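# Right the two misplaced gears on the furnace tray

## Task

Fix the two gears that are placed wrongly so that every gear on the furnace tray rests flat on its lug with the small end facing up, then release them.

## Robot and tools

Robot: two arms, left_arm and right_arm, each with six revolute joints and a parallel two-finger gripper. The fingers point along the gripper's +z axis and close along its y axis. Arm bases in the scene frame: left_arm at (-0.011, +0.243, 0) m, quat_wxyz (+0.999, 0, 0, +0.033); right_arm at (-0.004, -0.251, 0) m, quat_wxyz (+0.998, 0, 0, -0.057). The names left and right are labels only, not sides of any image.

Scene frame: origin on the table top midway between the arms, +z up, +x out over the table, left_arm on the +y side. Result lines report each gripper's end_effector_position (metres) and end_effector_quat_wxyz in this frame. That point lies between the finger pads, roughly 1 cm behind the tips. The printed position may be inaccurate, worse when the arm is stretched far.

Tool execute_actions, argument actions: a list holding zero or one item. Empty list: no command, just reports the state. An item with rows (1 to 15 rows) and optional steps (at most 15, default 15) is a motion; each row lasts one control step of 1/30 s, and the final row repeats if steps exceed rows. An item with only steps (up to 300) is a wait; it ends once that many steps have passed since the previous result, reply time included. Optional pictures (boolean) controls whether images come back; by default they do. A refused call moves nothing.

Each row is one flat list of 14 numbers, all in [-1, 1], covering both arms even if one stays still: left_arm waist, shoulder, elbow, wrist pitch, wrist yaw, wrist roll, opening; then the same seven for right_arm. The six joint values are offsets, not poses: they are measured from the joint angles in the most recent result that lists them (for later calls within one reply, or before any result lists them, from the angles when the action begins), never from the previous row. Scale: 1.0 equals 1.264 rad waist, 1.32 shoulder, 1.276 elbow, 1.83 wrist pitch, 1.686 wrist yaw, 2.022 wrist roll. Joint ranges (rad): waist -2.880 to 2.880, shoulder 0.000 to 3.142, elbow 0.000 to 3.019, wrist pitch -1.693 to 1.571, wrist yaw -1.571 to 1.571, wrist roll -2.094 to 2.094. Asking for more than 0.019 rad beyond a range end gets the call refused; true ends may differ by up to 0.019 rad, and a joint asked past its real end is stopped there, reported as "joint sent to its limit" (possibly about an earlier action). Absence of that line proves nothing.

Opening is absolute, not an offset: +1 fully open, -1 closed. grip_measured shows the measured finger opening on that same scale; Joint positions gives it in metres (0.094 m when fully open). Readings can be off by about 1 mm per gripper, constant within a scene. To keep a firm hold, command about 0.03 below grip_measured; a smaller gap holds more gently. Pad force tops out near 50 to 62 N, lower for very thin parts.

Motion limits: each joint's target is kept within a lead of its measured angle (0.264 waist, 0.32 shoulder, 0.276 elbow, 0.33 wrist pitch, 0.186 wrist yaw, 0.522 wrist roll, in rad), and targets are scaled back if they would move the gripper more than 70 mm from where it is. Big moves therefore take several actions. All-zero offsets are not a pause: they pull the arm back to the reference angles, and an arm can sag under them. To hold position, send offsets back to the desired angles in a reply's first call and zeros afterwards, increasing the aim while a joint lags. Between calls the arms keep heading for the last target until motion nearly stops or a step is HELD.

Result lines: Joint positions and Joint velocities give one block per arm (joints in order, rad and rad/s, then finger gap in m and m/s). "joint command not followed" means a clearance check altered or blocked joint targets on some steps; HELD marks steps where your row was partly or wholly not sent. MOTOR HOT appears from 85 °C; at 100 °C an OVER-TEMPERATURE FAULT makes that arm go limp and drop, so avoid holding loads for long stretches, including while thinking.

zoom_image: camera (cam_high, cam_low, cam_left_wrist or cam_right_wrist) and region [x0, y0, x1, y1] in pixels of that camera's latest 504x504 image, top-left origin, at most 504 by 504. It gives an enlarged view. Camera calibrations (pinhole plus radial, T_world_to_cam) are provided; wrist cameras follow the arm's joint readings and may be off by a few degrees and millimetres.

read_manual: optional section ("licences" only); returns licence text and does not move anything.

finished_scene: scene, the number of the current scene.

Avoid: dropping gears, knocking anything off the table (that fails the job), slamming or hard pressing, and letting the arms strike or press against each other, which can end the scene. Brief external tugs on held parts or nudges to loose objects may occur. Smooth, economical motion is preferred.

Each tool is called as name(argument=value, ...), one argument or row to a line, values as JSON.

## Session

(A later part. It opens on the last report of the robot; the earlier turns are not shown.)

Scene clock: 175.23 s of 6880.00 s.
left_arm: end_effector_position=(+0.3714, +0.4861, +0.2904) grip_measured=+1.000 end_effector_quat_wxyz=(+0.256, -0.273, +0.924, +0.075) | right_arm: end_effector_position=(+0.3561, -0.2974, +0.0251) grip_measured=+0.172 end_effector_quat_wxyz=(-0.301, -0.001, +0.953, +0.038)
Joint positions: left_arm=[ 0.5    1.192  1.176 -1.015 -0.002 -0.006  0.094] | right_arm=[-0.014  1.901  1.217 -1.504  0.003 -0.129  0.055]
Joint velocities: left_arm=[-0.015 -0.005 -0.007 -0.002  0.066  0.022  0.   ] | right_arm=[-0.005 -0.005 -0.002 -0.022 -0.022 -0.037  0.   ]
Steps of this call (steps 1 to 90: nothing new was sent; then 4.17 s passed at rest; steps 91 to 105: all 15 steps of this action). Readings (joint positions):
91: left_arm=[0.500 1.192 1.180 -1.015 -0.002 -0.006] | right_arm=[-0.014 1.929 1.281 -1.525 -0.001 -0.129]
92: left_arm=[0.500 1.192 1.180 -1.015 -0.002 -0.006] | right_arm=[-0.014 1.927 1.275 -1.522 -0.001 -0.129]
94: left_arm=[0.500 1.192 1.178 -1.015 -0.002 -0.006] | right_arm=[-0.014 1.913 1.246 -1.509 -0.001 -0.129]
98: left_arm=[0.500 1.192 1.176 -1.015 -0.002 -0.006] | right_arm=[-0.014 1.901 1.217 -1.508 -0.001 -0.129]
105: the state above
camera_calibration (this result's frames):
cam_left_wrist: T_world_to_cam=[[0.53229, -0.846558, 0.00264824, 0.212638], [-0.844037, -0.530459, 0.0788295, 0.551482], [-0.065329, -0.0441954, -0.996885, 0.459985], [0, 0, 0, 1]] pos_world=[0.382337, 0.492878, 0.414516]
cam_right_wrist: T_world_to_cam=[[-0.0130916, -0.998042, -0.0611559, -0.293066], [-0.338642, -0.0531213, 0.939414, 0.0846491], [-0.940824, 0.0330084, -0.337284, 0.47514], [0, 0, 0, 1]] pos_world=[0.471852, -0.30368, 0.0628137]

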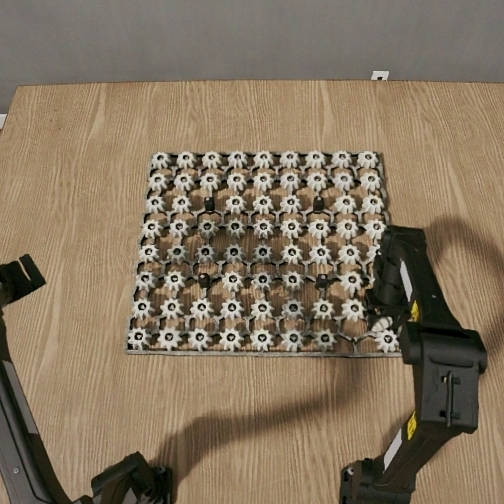

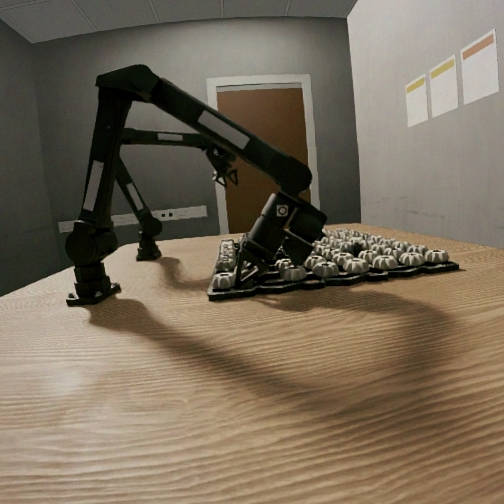

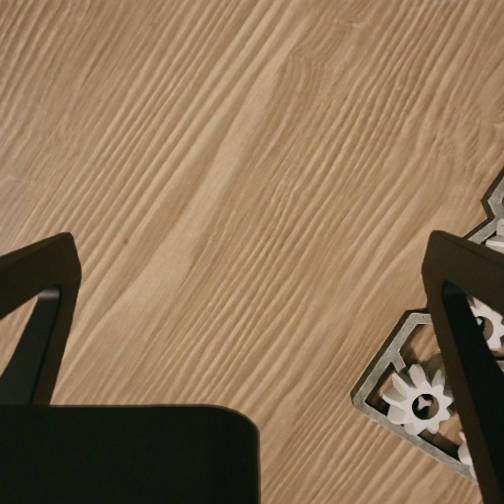

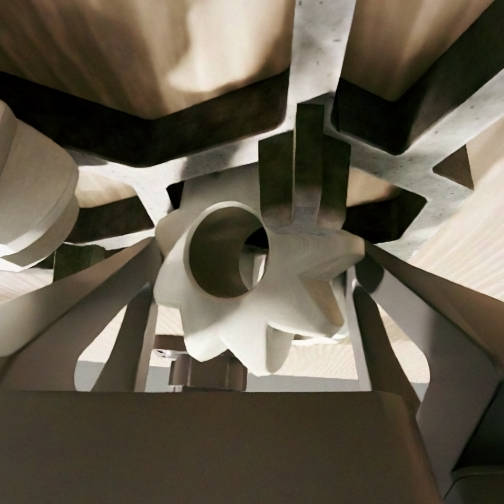

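Check grip.

execute_actions(
  actions=[
    {"rows":[[0,0,0,0,0,0,1,0,0,0,0,0,0,0.13]],"steps":8},
  ],
  pictures=false,
)

Scene clock: 177.30 s of 6880.00 s.
left_arm: end_effector_position=(+0.3705, +0.4856, +0.2881) grip_measured=+1.000 end_effector_quat_wxyz=(+0.254, -0.273, +0.925, +0.074) | right_arm: end_effector_position=(+0.3560, -0.2980, +0.0251) grip_measured=+0.132 end_effector_quat_wxyz=(-0.301, -0.002, +0.953, +0.036)
Joint positions: left_arm=[ 0.5    1.192  1.171 -1.015 -0.002 -0.006  0.094] | right_arm=[-0.014  1.901  1.217 -1.504  0.006 -0.129  0.053]
Joint velocities: left_arm=[-0.015 -0.005 -0.012  0.002 -0.007  0.022  0.   ] | right_arm=[ 0.005 -0.005 -0.017  0.007 -0.022 -0.095 -0.001]
Steps of this call (steps 1 to 15: the robot went on to your last target; steps 16 to 54: nothing new was sent; steps 55 to 62: all 8 steps of this action). Readings (joint positions):
55: left_arm=[0.500 1.192 1.176 -1.015 -0.002 -0.006] | right_arm=[-0.014 1.901 1.217 -1.504 0.004 -0.129]
56: left_arm=[0.500 1.192 1.175 -1.015 -0.002 -0.006] | right_arm=[-0.014 1.901 1.217 -1.504 0.005 -0.129]
58: left_arm=[0.500 1.192 1.173 -1.015 -0.002 -0.006] | right_arm=[-0.014 1.901 1.217 -1.504 0.006 -0.129]
62: the state above

execute_actions(
  actions=[
    {"rows":[[0,0,0,0,0,0,1,0,0,0,0,0,0,0.06]],"steps":10},
  ],
)

Scene clock: 179.20 s of 6880.00 s.
left_arm: end_effector_position=(+0.3697, +0.4851, +0.2858) grip_measured=+1.000 end_effector_quat_wxyz=(+0.252, -0.273, +0.925, +0.074) | right_arm: end_effector_position=(+0.3559, -0.2991, +0.0251) grip_measured=+0.062 end_effector_quat_wxyz=(-0.302, -0.002, +0.953, +0.033)
Joint positions: left_arm=[ 0.5    1.192  1.167 -1.015 -0.002 -0.006  0.094] | right_arm=[-0.014  1.901  1.217 -1.504  0.011 -0.129  0.05 ]
Joint velocities: left_arm=[-0.005  0.005  0.017 -0.022 -0.051  0.095  0.   ] | right_arm=[ 0.005 -0.015 -0.017 -0.012  0.022 -0.022  0.   ]
Steps of this call (steps 1 to 15: the robot went on to your last target; steps 16 to 47: nothing new was sent; steps 48 to 57: all 10 steps of this action). Readings (joint positions):
48: left_arm=[0.500 1.192 1.171 -1.015 -0.002 -0.006] | right_arm=[-0.014 1.901 1.217 -1.504 0.009 -0.129]
49: left_arm=[0.500 1.192 1.170 -1.015 -0.002 -0.006] | right_arm=[-0.014 1.901 1.217 -1.504 0.011 -0.129]
51: left_arm=[0.500 1.192 1.168 -1.015 -0.002 -0.006] | right_arm=[-0.014 1.901 1.217 -1.504 0.011 -0.129]
55: left_arm=[0.500 1.192 1.167 -1.015 -0.002 -0.006] | right_arm=[-0.014 1.901 1.217 -1.504 0.011 -0.129]
57: the state above
camera_calibration (this result's frames):
cam_left_wrist: T_world_to_cam=[[0.532311, -0.846545, 0.00270039, 0.21261], [-0.843393, -0.530049, 0.0879529, 0.546801], [-0.0730247, -0.0490958, -0.996121, 0.460201], [0, 0, 0, 1]] pos_world=[0.3816, 0.492409, 0.409749]
cam_right_wrist: T_world_to_cam=[[-0.00845778, -0.998502, -0.0540593, -0.296664], [-0.337552, -0.0480371, 0.94008, 0.0856013], [-0.941269, 0.0261988, -0.33664, 0.47311], [0, 0, 0, 1]] pos_world=[0.47171, -0.304502, 0.0627585]

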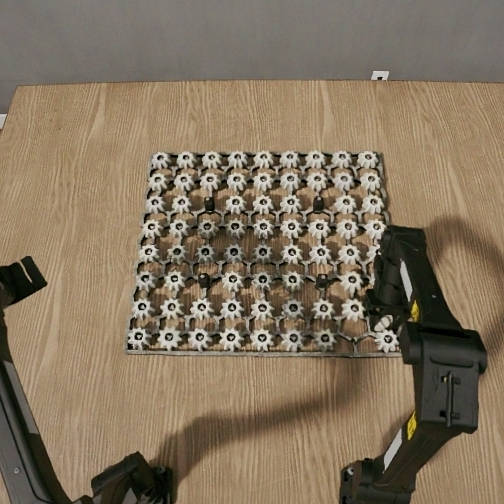

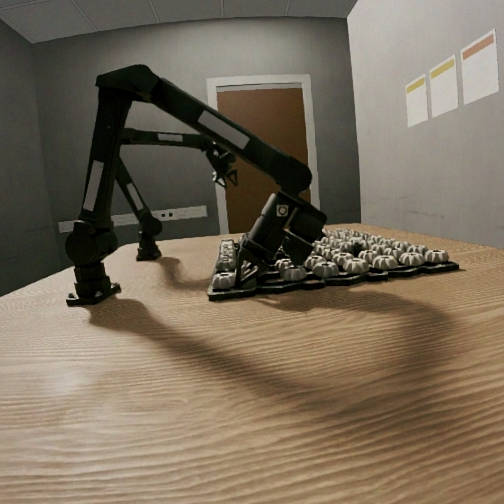

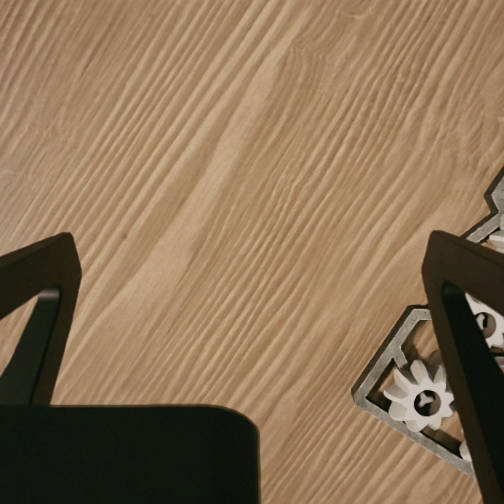

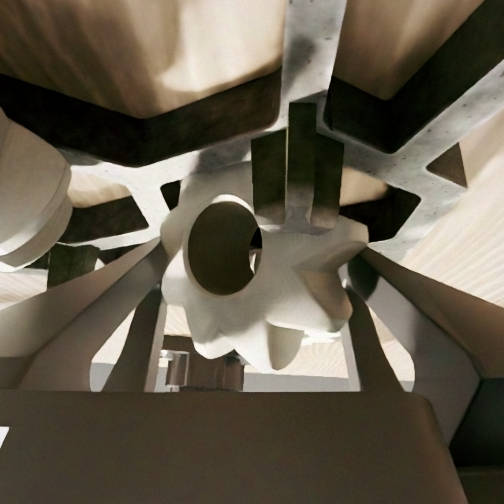

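execute_actions(
  actions=[
    {"rows":[[0,0,0,0,0,0,1,0,0,0,0,0,0,-0.02]],"steps":12},
  ],
)

Scene clock: 182.30 s of 6880.00 s.
left_arm: end_effector_position=(+0.3688, +0.4845, +0.2835) grip_measured=+1.000 end_effector_quat_wxyz=(+0.250, -0.273, +0.926, +0.073) | right_arm: end_effector_position=(+0.3559, -0.2996, +0.0255) grip_measured=-0.010 end_effector_quat_wxyz=(-0.301, -0.003, +0.953, +0.032)
Joint positions: left_arm=[ 0.5    1.192  1.162 -1.015 -0.002 -0.006  0.094] | right_arm=[-0.014  1.9    1.217 -1.504  0.014 -0.129  0.047]
Joint velocities: left_arm=[ 0.005  0.015 -0.012 -0.002 -0.066 -0.022  0.   ] | right_arm=[-0.015  0.005  0.012  0.002 -0.037 -0.037 -0.   ]
Steps of this call (steps 1 to 15: the robot went on to your last target; steps 16 to 81: nothing new was sent; steps 82 to 93: all 12 steps of this action). Readings (joint positions):
82: left_arm=[0.500 1.192 1.166 -1.015 -0.002 -0.006] | right_arm=[-0.014 1.901 1.217 -1.504 0.014 -0.129]
83: left_arm=[0.500 1.192 1.166 -1.015 -0.002 -0.006] | right_arm=[-0.014 1.901 1.217 -1.504 0.014 -0.129]
85: left_arm=[0.500 1.192 1.164 -1.015 -0.002 -0.006] | right_arm=[-0.014 1.900 1.217 -1.504 0.014 -0.129]
89: left_arm=[0.500 1.192 1.162 -1.015 -0.002 -0.006] | right_arm=[-0.014 1.900 1.217 -1.504 0.014 -0.129]
93: the state above
camera_calibration (this result's frames):
cam_left_wrist: T_world_to_cam=[[0.532322, -0.846538, 0.00272638, 0.212596], [-0.843045, -0.529827, 0.0925118, 0.54446], [-0.0768702, -0.0515445, -0.995708, 0.460293], [0, 0, 0, 1]] pos_world=[0.381218, 0.492166, 0.407368]
cam_right_wrist: T_world_to_cam=[[-0.00665305, -0.998653, -0.0514537, -0.297931], [-0.338239, -0.0461746, 0.939927, 0.0860292], [-0.941037, 0.023657, -0.337476, 0.472488], [0, 0, 0, 1]] pos_world=[0.471745, -0.304735, 0.0632627]

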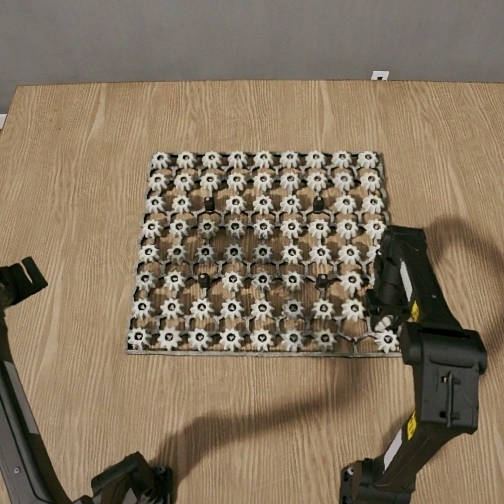

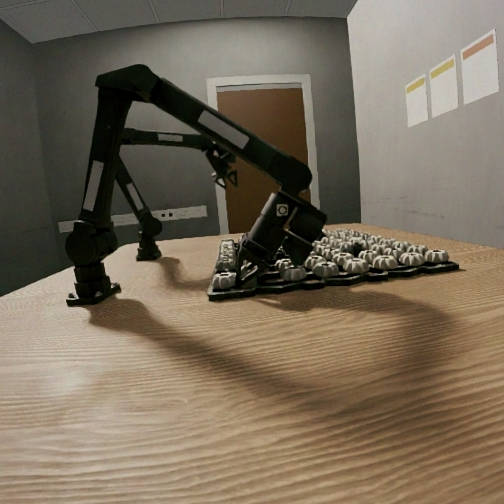

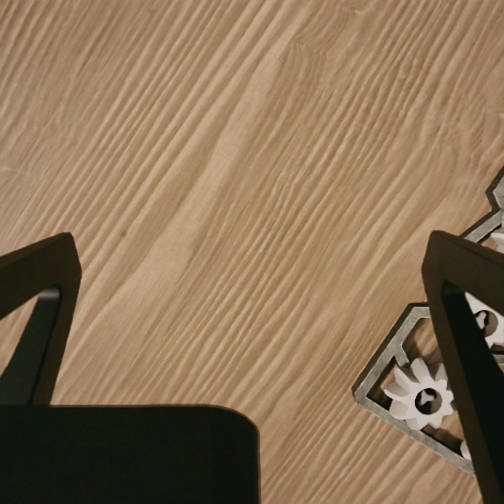

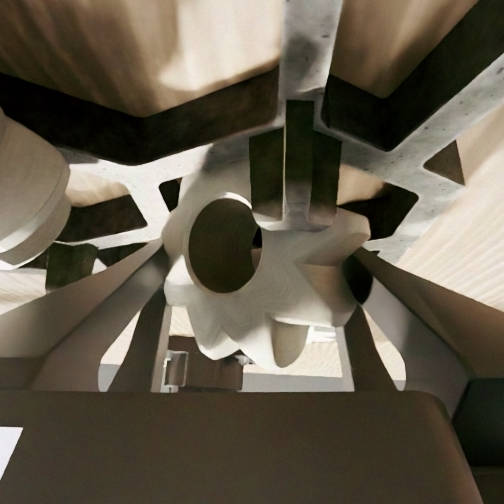

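execute_actions(
  actions=[
    {"rows":[[0,0,0,0,0,0,1,0,0,0,0,0,0,-0.05],[0,0,0,0,0,0,1,0,0,0,0,0,0,-0.05],[0,0,0,0,0,0,1,0,0,0,0,0,0,-0.05],[0,0,0,0,0,0,1,0,-0.02,0.02,0,0,0,-0.05],[0,0,0,0,0,0,1,0,-0.04,0.03,0,0,0,-0.05],[0,0,0,0,0,0,1,0,-0.06,0.04,0,0,0,-0.05],[0,0,0,0,0,0,1,0,-0.08,0.05,0,0,0,-0.05],[0,0,0,0,0,0,1,0,-0.1,0.06,0,0,0,-0.05]]},
  ],
)

Scene clock: 187.73 s of 6880.00 s.
left_arm: end_effector_position=(+0.3679, +0.4840, +0.2812) grip_measured=+1.000 end_effector_quat_wxyz=(+0.248, -0.274, +0.927, +0.072) | right_arm: end_effector_position=(+0.3861, -0.3029, +0.0891) grip_measured=-0.049 end_effector_quat_wxyz=(-0.206, -0.003, +0.978, +0.021)
Joint positions: left_arm=[ 0.5    1.192  1.157 -1.015 -0.002 -0.006  0.094] | right_arm=[-0.014  1.746  1.262 -1.504  0.012 -0.13   0.045]
Joint velocities: left_arm=[ 0.005 -0.005  0.007  0.002 -0.081  0.066  0.   ] | right_arm=[ 0.005 -0.278  0.183 -0.002  0.022 -0.051  0.001]
Steps of this call (steps 1 to 15: the robot went on to your last target; steps 16 to 90: nothing new was sent; then 1.93 s passed at rest; steps 91 to 105: all 15 steps of this action). Readings (joint positions):
91: left_arm=[0.500 1.192 1.162 -1.015 -0.002 -0.006] | right_arm=[-0.014 1.900 1.217 -1.504 0.015 -0.129]
92: left_arm=[0.500 1.192 1.161 -1.015 -0.002 -0.006] | right_arm=[-0.014 1.899 1.217 -1.504 0.015 -0.130]
94: left_arm=[0.500 1.192 1.159 -1.015 -0.002 -0.006] | right_arm=[-0.014 1.898 1.217 -1.504 0.015 -0.130]
98: left_arm=[0.500 1.192 1.157 -1.015 -0.002 -0.006] | right_arm=[-0.014 1.868 1.217 -1.504 0.016 -0.130]
105: the state above
camera_calibration (this result's frames):
cam_left_wrist: T_world_to_cam=[[0.532332, -0.846531, 0.00275231, 0.212582], [-0.842679, -0.529594, 0.0970688, 0.542119], [-0.0807142, -0.0539922, -0.995274, 0.460374], [0, 0, 0, 1]] pos_world=[0.380827, 0.491917, 0.40499]
cam_right_wrist: T_world_to_cam=[[0.00193458, -0.999566, -0.0293932, -0.303325], [-0.516138, -0.0261735, 0.856106, 0.118492], [-0.856503, 0.0135147, -0.515964, 0.502626], [0, 0, 0, 1]] pos_world=[0.492246, -0.306885, 0.14898]

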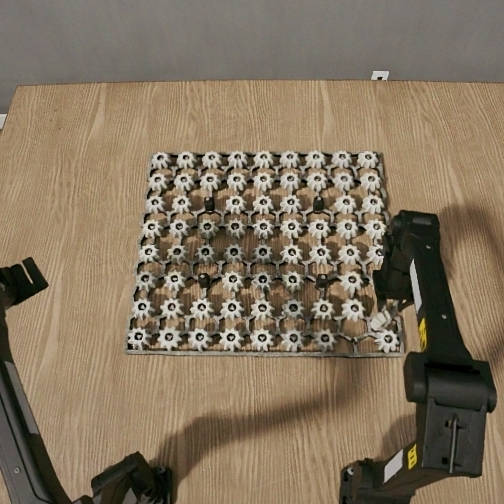

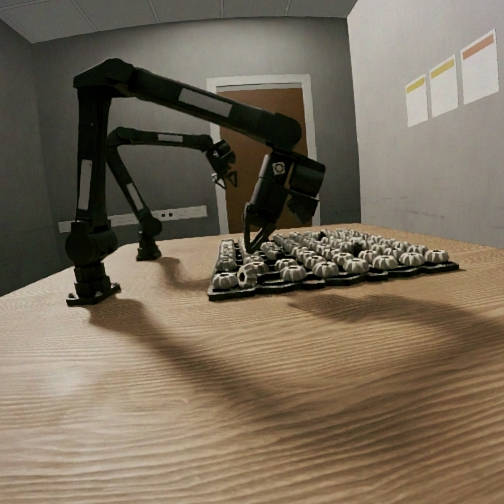

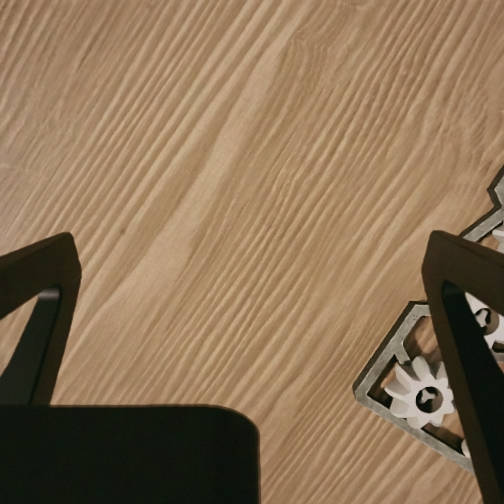

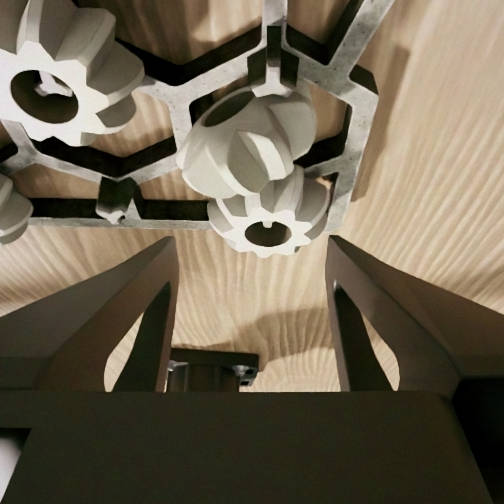

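zoom_image(
  camera="cam_low",
  region=[190,230,330,310],
)

zoom_image(
  camera="cam_high",
  region=[320,270,440,370],
)

Region (190, 230, 330, 310) of cam_low's 504x504 image, scaled by 3.600, with more detail than that image has; it fills the top 288 rows of this view, and the rest is white.

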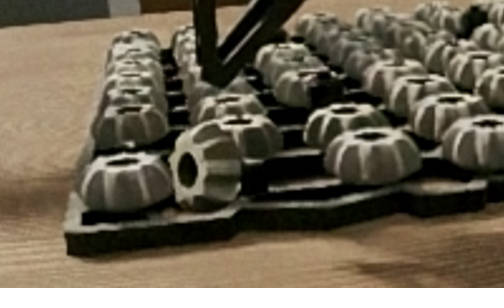

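Region (320, 270, 440, 370) of cam_high's 504x504 image, scaled by 4.200, with more detail than that image has.

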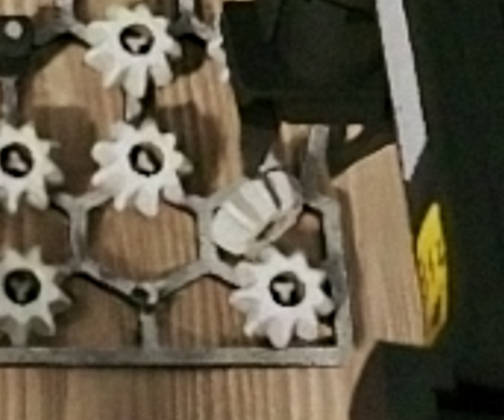

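execute_actions(
  actions=[
    {"rows":[[0,0,0,0,0,0,1,0,-0.05,0,0,0,0,-0.5],[0,0,0,0,0,0,1,-0.02,-0.12,-0.04,0.04,0,0,-0.8],[0,0,0,0,0,0,1,-0.04,-0.19,-0.1,0.09,0,0,-1],[0,0,0,0,0,0,1,-0.06,-0.25,-0.17,0.15,0,0,-1],[0,0,0,0,0,0,1,-0.06,-0.29,-0.24,0.2,0,0,-1],[0,0,0,0,0,0,1,-0.065,-0.3,-0.29,0.232,0,0,-1]]},
  ],
)

execute_actions(
  actions=[
    {"steps":15},
  ],
)

Scene clock: 221.67 s of 6880.00 s.
left_arm: end_effector_position=(+0.3671, +0.4834, +0.2789) grip_measured=+1.000 end_effector_quat_wxyz=(+0.245, -0.274, +0.927, +0.072) | right_arm: end_effector_position=(+0.3445, -0.3300, +0.1172) grip_measured=-0.996 end_effector_quat_wxyz=(+0.033, +0.043, +0.998, -0.012)
Joint positions: left_arm=[ 0.5    1.192  1.153 -1.015 -0.002 -0.006  0.094] | right_arm=[-0.104  1.309  0.901 -1.094  0.012 -0.13   0.   ]
Joint velocities: left_arm=[ 0.015  0.005 -0.007 -0.012 -0.066  0.022  0.   ] | right_arm=[ 0.005  0.484  0.012  0.056  0.081 -0.022  0.001]
Steps of this call (steps 1 to 15: the robot went on to your last target; steps 16 to 90: nothing new was sent; then 30.43 s passed at rest; steps 91 to 105: all 15 steps of this action). Readings (joint positions):
91: left_arm=[0.500 1.192 1.157 -1.015 -0.002 -0.006] | right_arm=[-0.014 1.746 1.270 -1.504 0.012 -0.130]
92: left_arm=[0.500 1.192 1.157 -1.015 -0.002 -0.006] | right_arm=[-0.015 1.733 1.260 -1.491 0.012 -0.130]
94: left_arm=[0.500 1.192 1.155 -1.015 -0.002 -0.006] | right_arm=[-0.026 1.646 1.178 -1.380 0.011 -0.130]
98: left_arm=[0.500 1.192 1.153 -1.015 -0.002 -0.006] | right_arm=[-0.090 1.345 0.930 -1.146 0.012 -0.130]
105: the state above
camera_calibration (this result's frames):
cam_left_wrist: T_world_to_cam=[[0.532343, -0.846524, 0.00277819, 0.212568], [-0.842295, -0.52935, 0.101624, 0.539777], [-0.0845564, -0.0564388, -0.994819, 0.460444], [0, 0, 0, 1]] pos_world=[0.380426, 0.491662, 0.402614]
cam_right_wrist: T_world_to_cam=[[-0.089085, -0.99543, 0.0343998, -0.304266], [-0.849341, 0.0939607, 0.519415, 0.266206], [-0.520273, 0.0170549, -0.85383, 0.406758], [0, 0, 0, 1]] pos_world=[0.410619, -0.334825, 0.219497]

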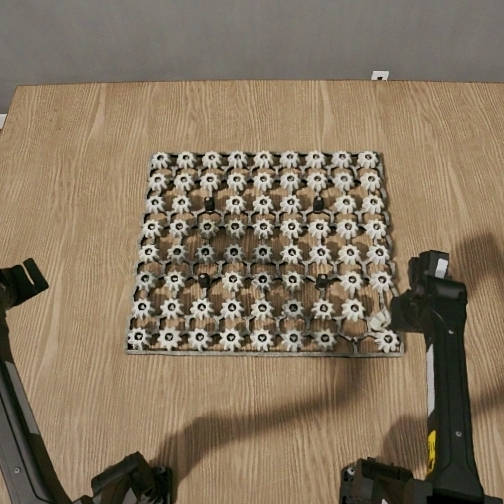

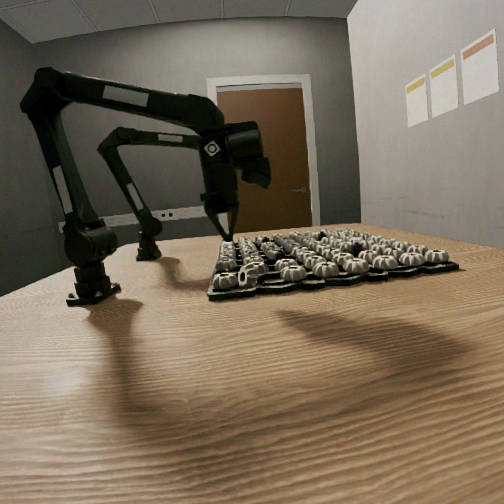

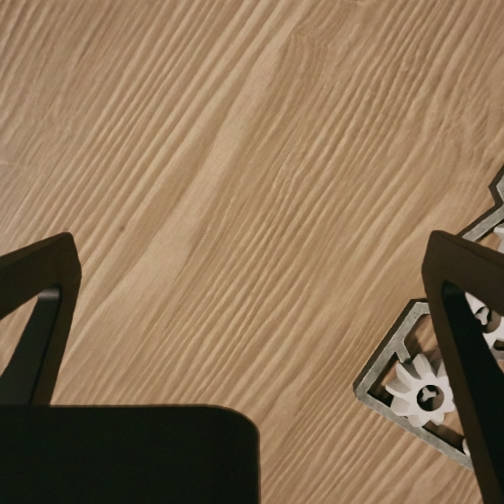

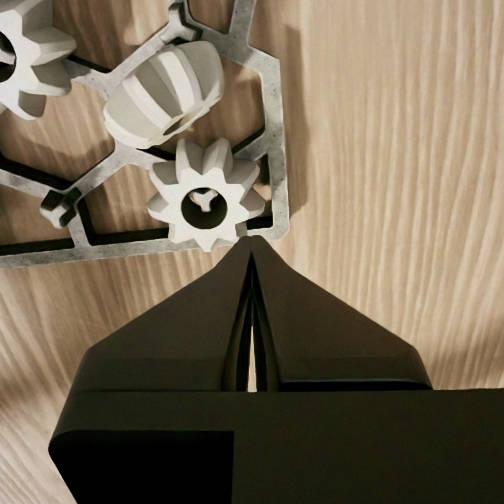

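Scene clock: 222.17 s of 6880.00 s.
left_arm: end_effector_position=(+0.3671, +0.4834, +0.2789) grip_measured=+1.000 end_effector_quat_wxyz=(+0.245, -0.274, +0.927, +0.072) | right_arm: end_effector_position=(+0.3437, -0.3299, +0.1017) grip_measured=-0.996 end_effector_quat_wxyz=(+0.011, +0.043, +0.999, -0.008)
Joint positions: left_arm=[ 0.5    1.192  1.153 -1.015 -0.002 -0.006  0.094] | right_arm=[-0.104  1.354  0.9   -1.092  0.012 -0.13   0.   ]
Joint velocities: left_arm=[-0.024  0.005 -0.007 -0.012 -0.037  0.051  0.   ] | right_arm=[-0.015  0.005 -0.007 -0.007 -0.007 -0.007  0.001]
Steps of this call (steps 1 to 15: the robot went on to your last target). Readings (joint positions):
1: left_arm=[0.500 1.192 1.153 -1.015 -0.002 -0.006] | right_arm=[-0.104 1.325 0.901 -1.093 0.012 -0.130]
2: left_arm=[0.500 1.192 1.153 -1.015 -0.002 -0.006] | right_arm=[-0.104 1.338 0.901 -1.093 0.012 -0.130]
4: left_arm=[0.500 1.192 1.153 -1.015 -0.002 -0.006] | right_arm=[-0.104 1.353 0.901 -1.092 0.012 -0.130]
8: left_arm=[0.500 1.192 1.153 -1.015 -0.002 -0.006] | right_arm=[-0.104 1.354 0.900 -1.092 0.012 -0.130]
15: the state above
camera_calibration (this result's frames):
cam_left_wrist: T_world_to_cam=[[0.532343, -0.846524, 0.00277819, 0.212568], [-0.842295, -0.52935, 0.101624, 0.539777], [-0.0845564, -0.0564388, -0.994819, 0.460444], [0, 0, 0, 1]] pos_world=[0.380426, 0.491662, 0.402614]
cam_right_wrist: T_world_to_cam=[[-0.0877314, -0.995728, 0.0287836, -0.303618], [-0.826297, 0.0888806, 0.556177, 0.260173], [-0.556359, 0.0250104, -0.830565, 0.405789], [0, 0, 0, 1]] pos_world=[0.414108, -0.335594, 0.201071]

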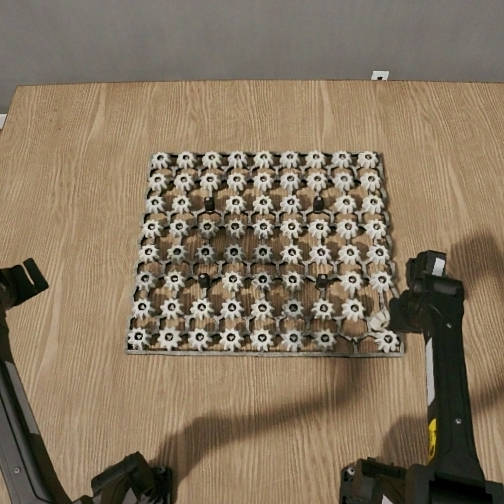

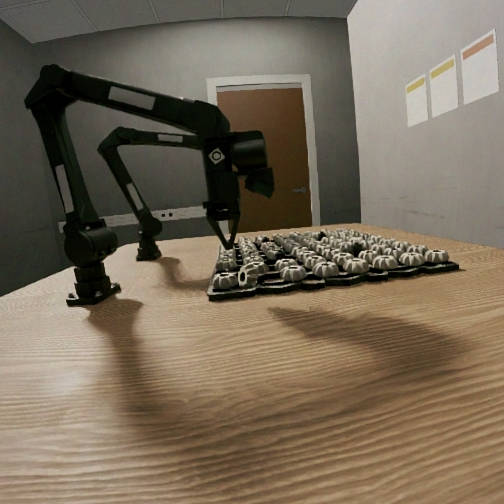

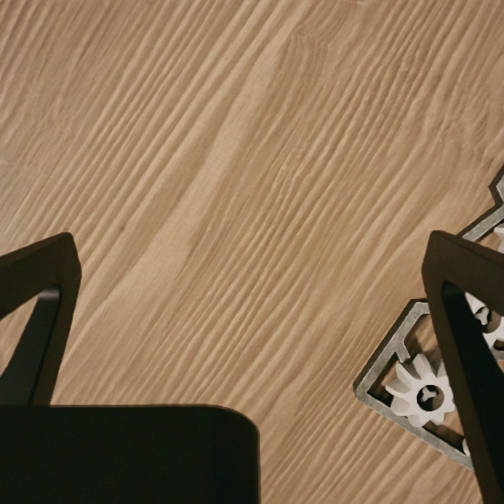

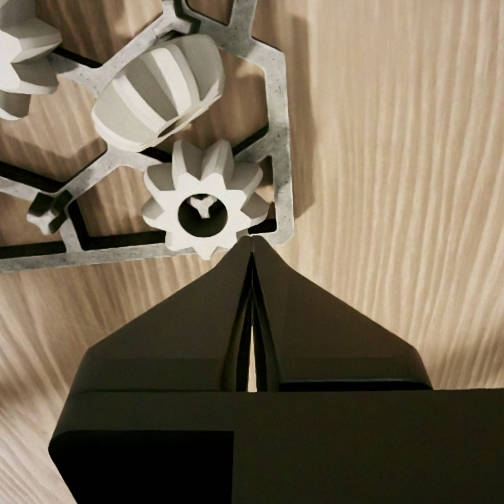

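execute_actions(
  actions=[
    {"rows":[[0,0,0,0,0,0,1,0,0.02,-0.015,0.02,0,0,-1],[0,0,0,0,0,0,1,0,0.04,-0.03,0.04,0,0,-1],[0,0,0,0,0,0,1,0,0.057,-0.043,0.058,0,0,-1],[0,0,0,0,0,0,1,0,0.057,-0.043,0.058,0,0,-1],[0,0,0,0,0,0,1,0,0.057,-0.043,0.058,0,0,-1],[0,0,0,0,0,0,1,0.015,0.065,-0.03,0.058,0,0,-1],[0,0,0,0,0,0,1,0.03,0.075,-0.015,0.058,0,0,-1],[0,0,0,0,0,0,1,0.04,0.085,0,0.058,0,0,-1],[0,0,0,0,0,0,1,0.05,0.095,0.015,0.058,0,0,-1],[0,0,0,0,0,0,1,0.06,0.105,0.03,0.058,0,0,-1],[0,0,0,0,0,0,1,0.07,0.115,0.045,0.058,0,0,-1],[0,0,0,0,0,0,1,0.08,0.125,0.055,0.058,0,0,-1],[0,0,0,0,0,0,1,0.09,0.133,0.06,0.058,0,0,-1]]},
  ],
)

execute_actions(
  actions=[
    {"steps":15},
  ],
)

Scene clock: 231.13 s of 6880.00 s.
left_arm: end_effector_position=(+0.3662, +0.4828, +0.2766) grip_measured=+1.000 end_effector_quat_wxyz=(+0.243, -0.274, +0.928, +0.071) | right_arm: end_effector_position=(+0.3694, -0.2953, +0.0488) grip_measured=-0.997 end_effector_quat_wxyz=(-0.018, -0.010, +1.000, -0.005)
Joint positions: left_arm=[ 0.5    1.192  1.148 -1.015 -0.002 -0.006  0.094] | right_arm=[ 0.002  1.52   0.913 -0.999  0.015 -0.13   0.   ]
Joint velocities: left_arm=[-0.005  0.005 -0.002 -0.027 -0.081 -0.051  0.   ] | right_arm=[ 0.298  0.161  0.247 -0.144  0.198  0.007 -0.   ]
Steps of this call (steps 1 to 15: the robot went on to your last target; steps 16 to 90: nothing new was sent; then 5.47 s passed at rest; steps 91 to 105: all 15 steps of this action). Readings (joint positions):
91: left_arm=[0.500 1.192 1.152 -1.015 -0.002 -0.006] | right_arm=[-0.104 1.354 0.899 -1.088 0.012 -0.130]
92: left_arm=[0.500 1.192 1.152 -1.015 -0.002 -0.006] | right_arm=[-0.104 1.356 0.895 -1.074 0.012 -0.130]
94: left_arm=[0.500 1.192 1.150 -1.015 -0.002 -0.006] | right_arm=[-0.104 1.371 0.882 -1.028 0.012 -0.130]
98: left_arm=[0.500 1.192 1.148 -1.015 -0.002 -0.006] | right_arm=[-0.093 1.429 0.870 -1.004 0.012 -0.130]
105: the state above
camera_calibration (this result's frames):
cam_left_wrist: T_world_to_cam=[[0.532354, -0.846517, 0.00280401, 0.212554], [-0.841894, -0.529094, 0.106177, 0.537435], [-0.0883968, -0.0588842, -0.994343, 0.460504], [0, 0, 0, 1]] pos_world=[0.380016, 0.491401, 0.40024]
cam_right_wrist: T_world_to_cam=[[0.0193565, -0.999542, 0.0232467, -0.305884], [-0.796123, -0.00134342, 0.605133, 0.267605], [-0.604825, -0.0302205, -0.795785, 0.375148], [0, 0, 0, 1]] pos_world=[0.445866, -0.294048, 0.143712]

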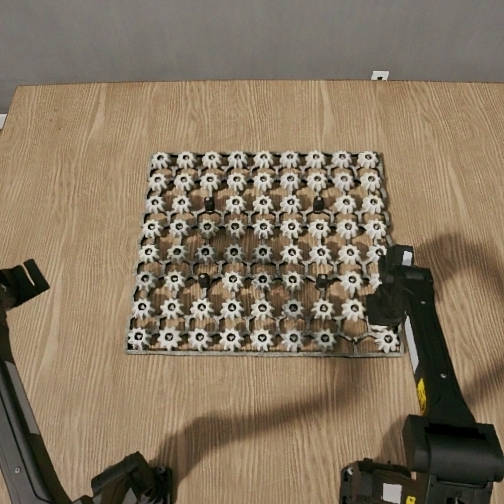

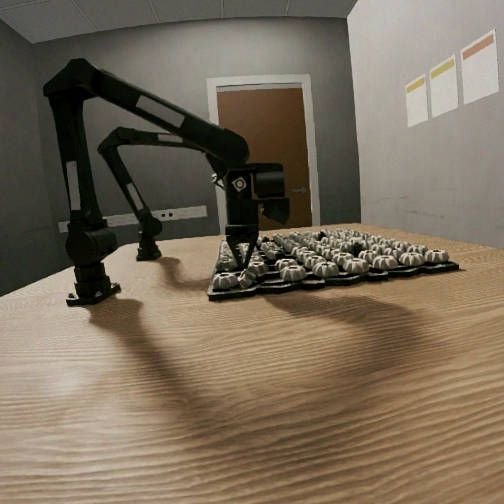

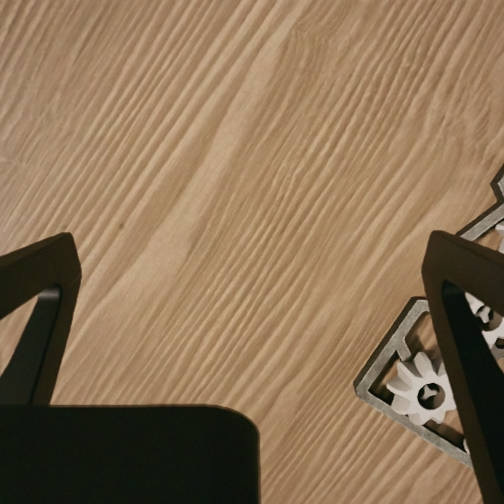

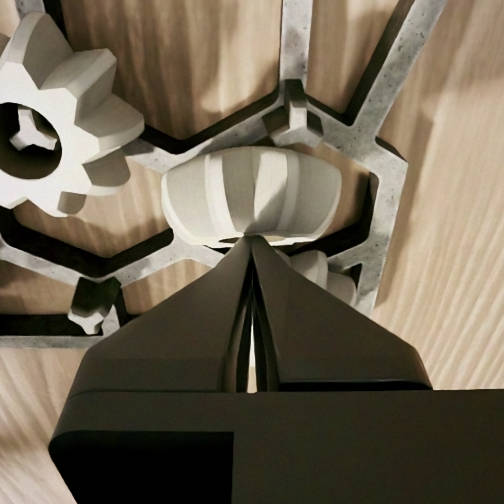

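Scene clock: 231.63 s of 6880.00 s.
left_arm: end_effector_position=(+0.3662, +0.4828, +0.2766) grip_measured=+1.000 end_effector_quat_wxyz=(+0.243, -0.274, +0.928, +0.071) | right_arm: end_effector_position=(+0.3705, -0.2930, +0.0502) grip_measured=-0.997 end_effector_quat_wxyz=(-0.019, -0.014, +1.000, -0.007)
Joint positions: left_arm=[ 0.5    1.192  1.148 -1.015 -0.002 -0.006  0.094] | right_arm=[ 0.01   1.52   0.918 -1.004  0.018 -0.13   0.   ]
Joint velocities: left_arm=[ 0.015 -0.024 -0.002 -0.012  0.022 -0.007  0.   ] | right_arm=[-0.005 -0.005  0.002 -0.012 -0.007  0.007 -0.001]
Steps of this call (steps 1 to 15: the robot went on to your last target). Readings (joint positions):
1: left_arm=[0.500 1.192 1.148 -1.015 -0.002 -0.006] | right_arm=[0.008 1.521 0.917 -1.004 0.019 -0.130]
2: left_arm=[0.500 1.192 1.148 -1.015 -0.002 -0.006] | right_arm=[0.010 1.520 0.918 -1.004 0.019 -0.130]
4: left_arm=[0.500 1.192 1.148 -1.015 -0.002 -0.006] | right_arm=[0.010 1.520 0.918 -1.004 0.018 -0.130]
8: left_arm=[0.500 1.192 1.148 -1.015 -0.002 -0.006] | right_arm=[0.010 1.520 0.918 -1.004 0.018 -0.130]
15: the state above
All arms were judged still, so your last target was given up. Only a new action makes them travel on or press farther. Fingers that are still opening or closing keep moving.
camera_calibration (this result's frames):
cam_left_wrist: T_world_to_cam=[[0.532354, -0.846517, 0.00280401, 0.212554], [-0.841894, -0.529094, 0.106177, 0.537435], [-0.0883968, -0.0588842, -0.994343, 0.460504], [0, 0, 0, 1]] pos_world=[0.380016, 0.491401, 0.40024]
cam_right_wrist: T_world_to_cam=[[0.0275025, -0.999268, 0.0265978, -0.306739], [-0.795642, -0.0057751, 0.605739, 0.266161], [-0.605142, -0.0378216, -0.795219, 0.374949], [0, 0, 0, 1]] pos_world=[0.447103, -0.290796, 0.145101]

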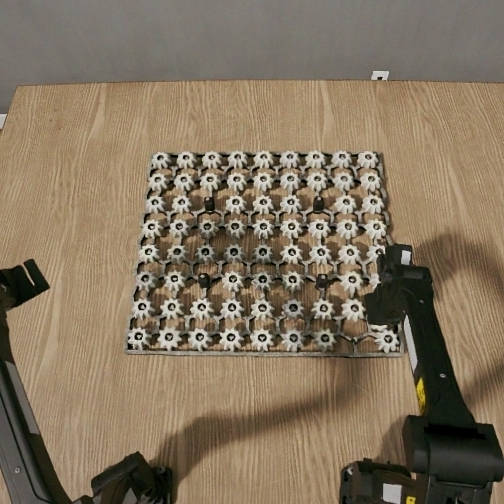

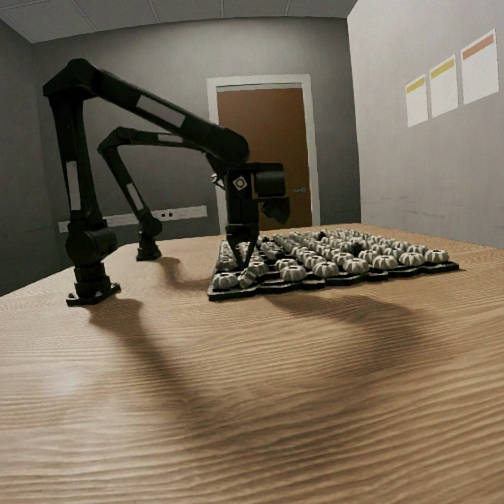

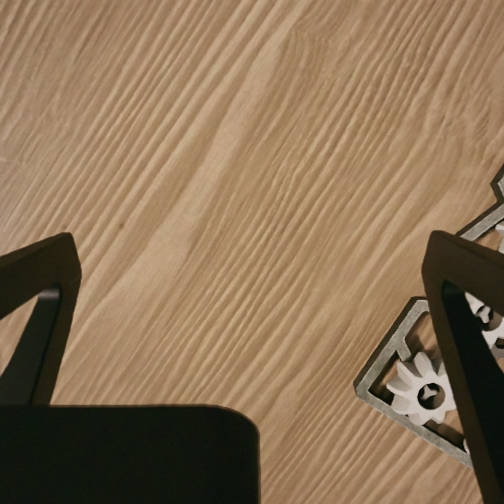

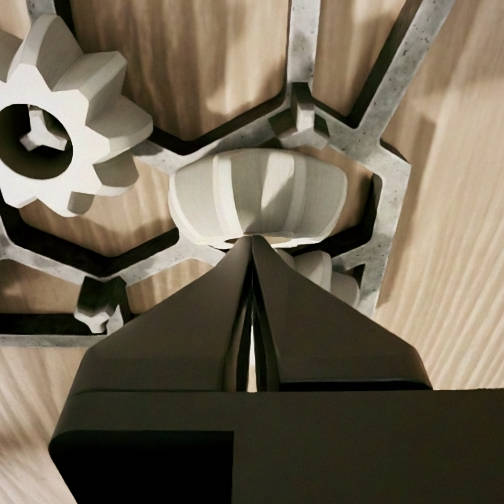

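zoom_image(
  camera="cam_low",
  region=[200,240,300,300],
)

Region (200, 240, 300, 300) of cam_low's 504x504 image, scaled by 5.040, with more detail than that image has; it fills the top 302 rows of this view, and the rest is white.

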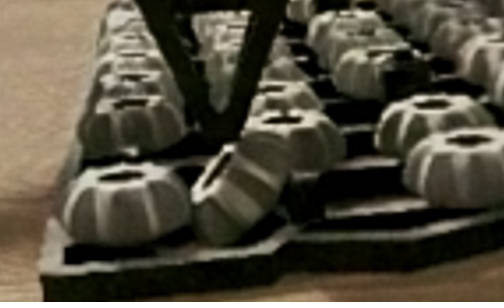

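execute_actions(
  actions=[
    {"rows":[[0,0,0,0,0,0,1,0,0.01,0.025,0,0,0,-1],[0,0,0,0,0,0,1,0,0.02,0.04,0,0,0,-1],[0,0,0,0,0,0,1,0,0.03,0.055,0,0,0,-1],[0,0,0,0,0,0,1,0,0.04,0.07,0,0,0,-1],[0,0,0,0,0,0,1,0,0.05,0.085,0,0,0,-1],[0,0,0,0,0,0,1,0,0.055,0.095,0,0,0,-1]]},
  ],
)

Scene clock: 247.13 s of 6880.00 s.
left_arm: end_effector_position=(+0.3653, +0.4823, +0.2743) grip_measured=+1.000 end_effector_quat_wxyz=(+0.241, -0.274, +0.928, +0.071) | right_arm: end_effector_position=(+0.3721, -0.2932, +0.0510) grip_measured=-0.997 end_effector_quat_wxyz=(-0.040, -0.014, +0.999, -0.005)
Joint positions: left_arm=[ 0.5    1.192  1.144 -1.015 -0.002 -0.006  0.094] | right_arm=[ 0.01   1.548  0.952 -1.052  0.018 -0.13   0.   ]
Joint velocities: left_arm=[-0.005  0.005  0.007 -0.017  0.066 -0.007  0.   ] | right_arm=[-0.005  0.005 -0.012 -0.002 -0.037  0.022  0.   ]
Steps of this call (steps 1 to 90: nothing new was sent; then 12.00 s passed at rest; steps 91 to 105: all 15 steps of this action). Readings (joint positions):
91: left_arm=[0.500 1.192 1.148 -1.015 -0.002 -0.006] | right_arm=[0.010 1.520 0.918 -1.005 0.019 -0.130]
92: left_arm=[0.500 1.192 1.148 -1.015 -0.002 -0.006] | right_arm=[0.010 1.520 0.918 -1.006 0.019 -0.130]
94: left_arm=[0.500 1.192 1.146 -1.015 -0.002 -0.006] | right_arm=[0.010 1.524 0.923 -1.011 0.020 -0.130]
98: left_arm=[0.500 1.192 1.144 -1.015 -0.002 -0.006] | right_arm=[0.010 1.545 0.948 -1.046 0.018 -0.130]
105: the state above
camera_calibration (this result's frames):
cam_left_wrist: T_world_to_cam=[[0.532364, -0.846511, 0.00282977, 0.21254], [-0.841475, -0.528828, 0.110727, 0.535092], [-0.0922353, -0.0613284, -0.993847, 0.460553], [0, 0, 0, 1]] pos_world=[0.379597, 0.491134, 0.397868]
cam_right_wrist: T_world_to_cam=[[0.0284982, -0.999371, 0.021104, -0.307089], [-0.769675, -0.00846729, 0.63838, 0.25486], [-0.6378, -0.0344358, -0.769432, 0.388337], [0, 0, 0, 1]] pos_world=[0.452592, -0.291365, 0.142582]

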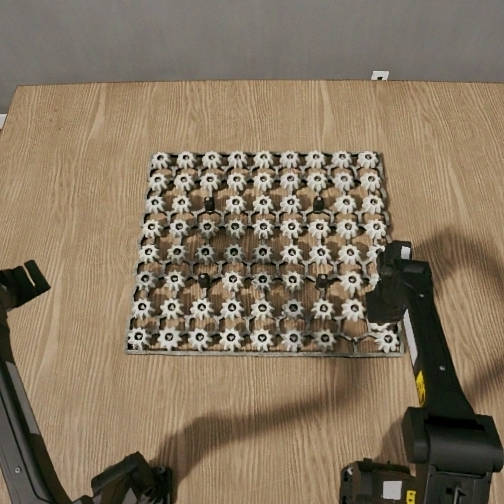

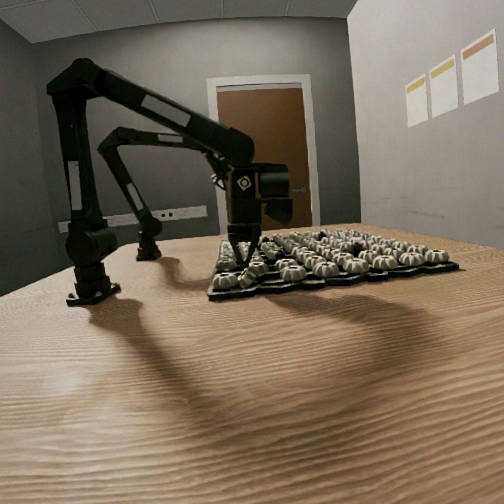

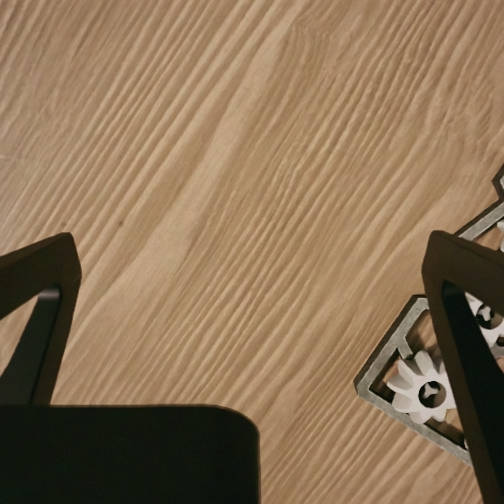

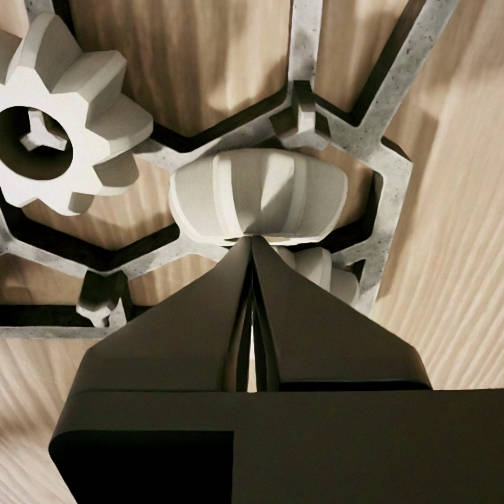

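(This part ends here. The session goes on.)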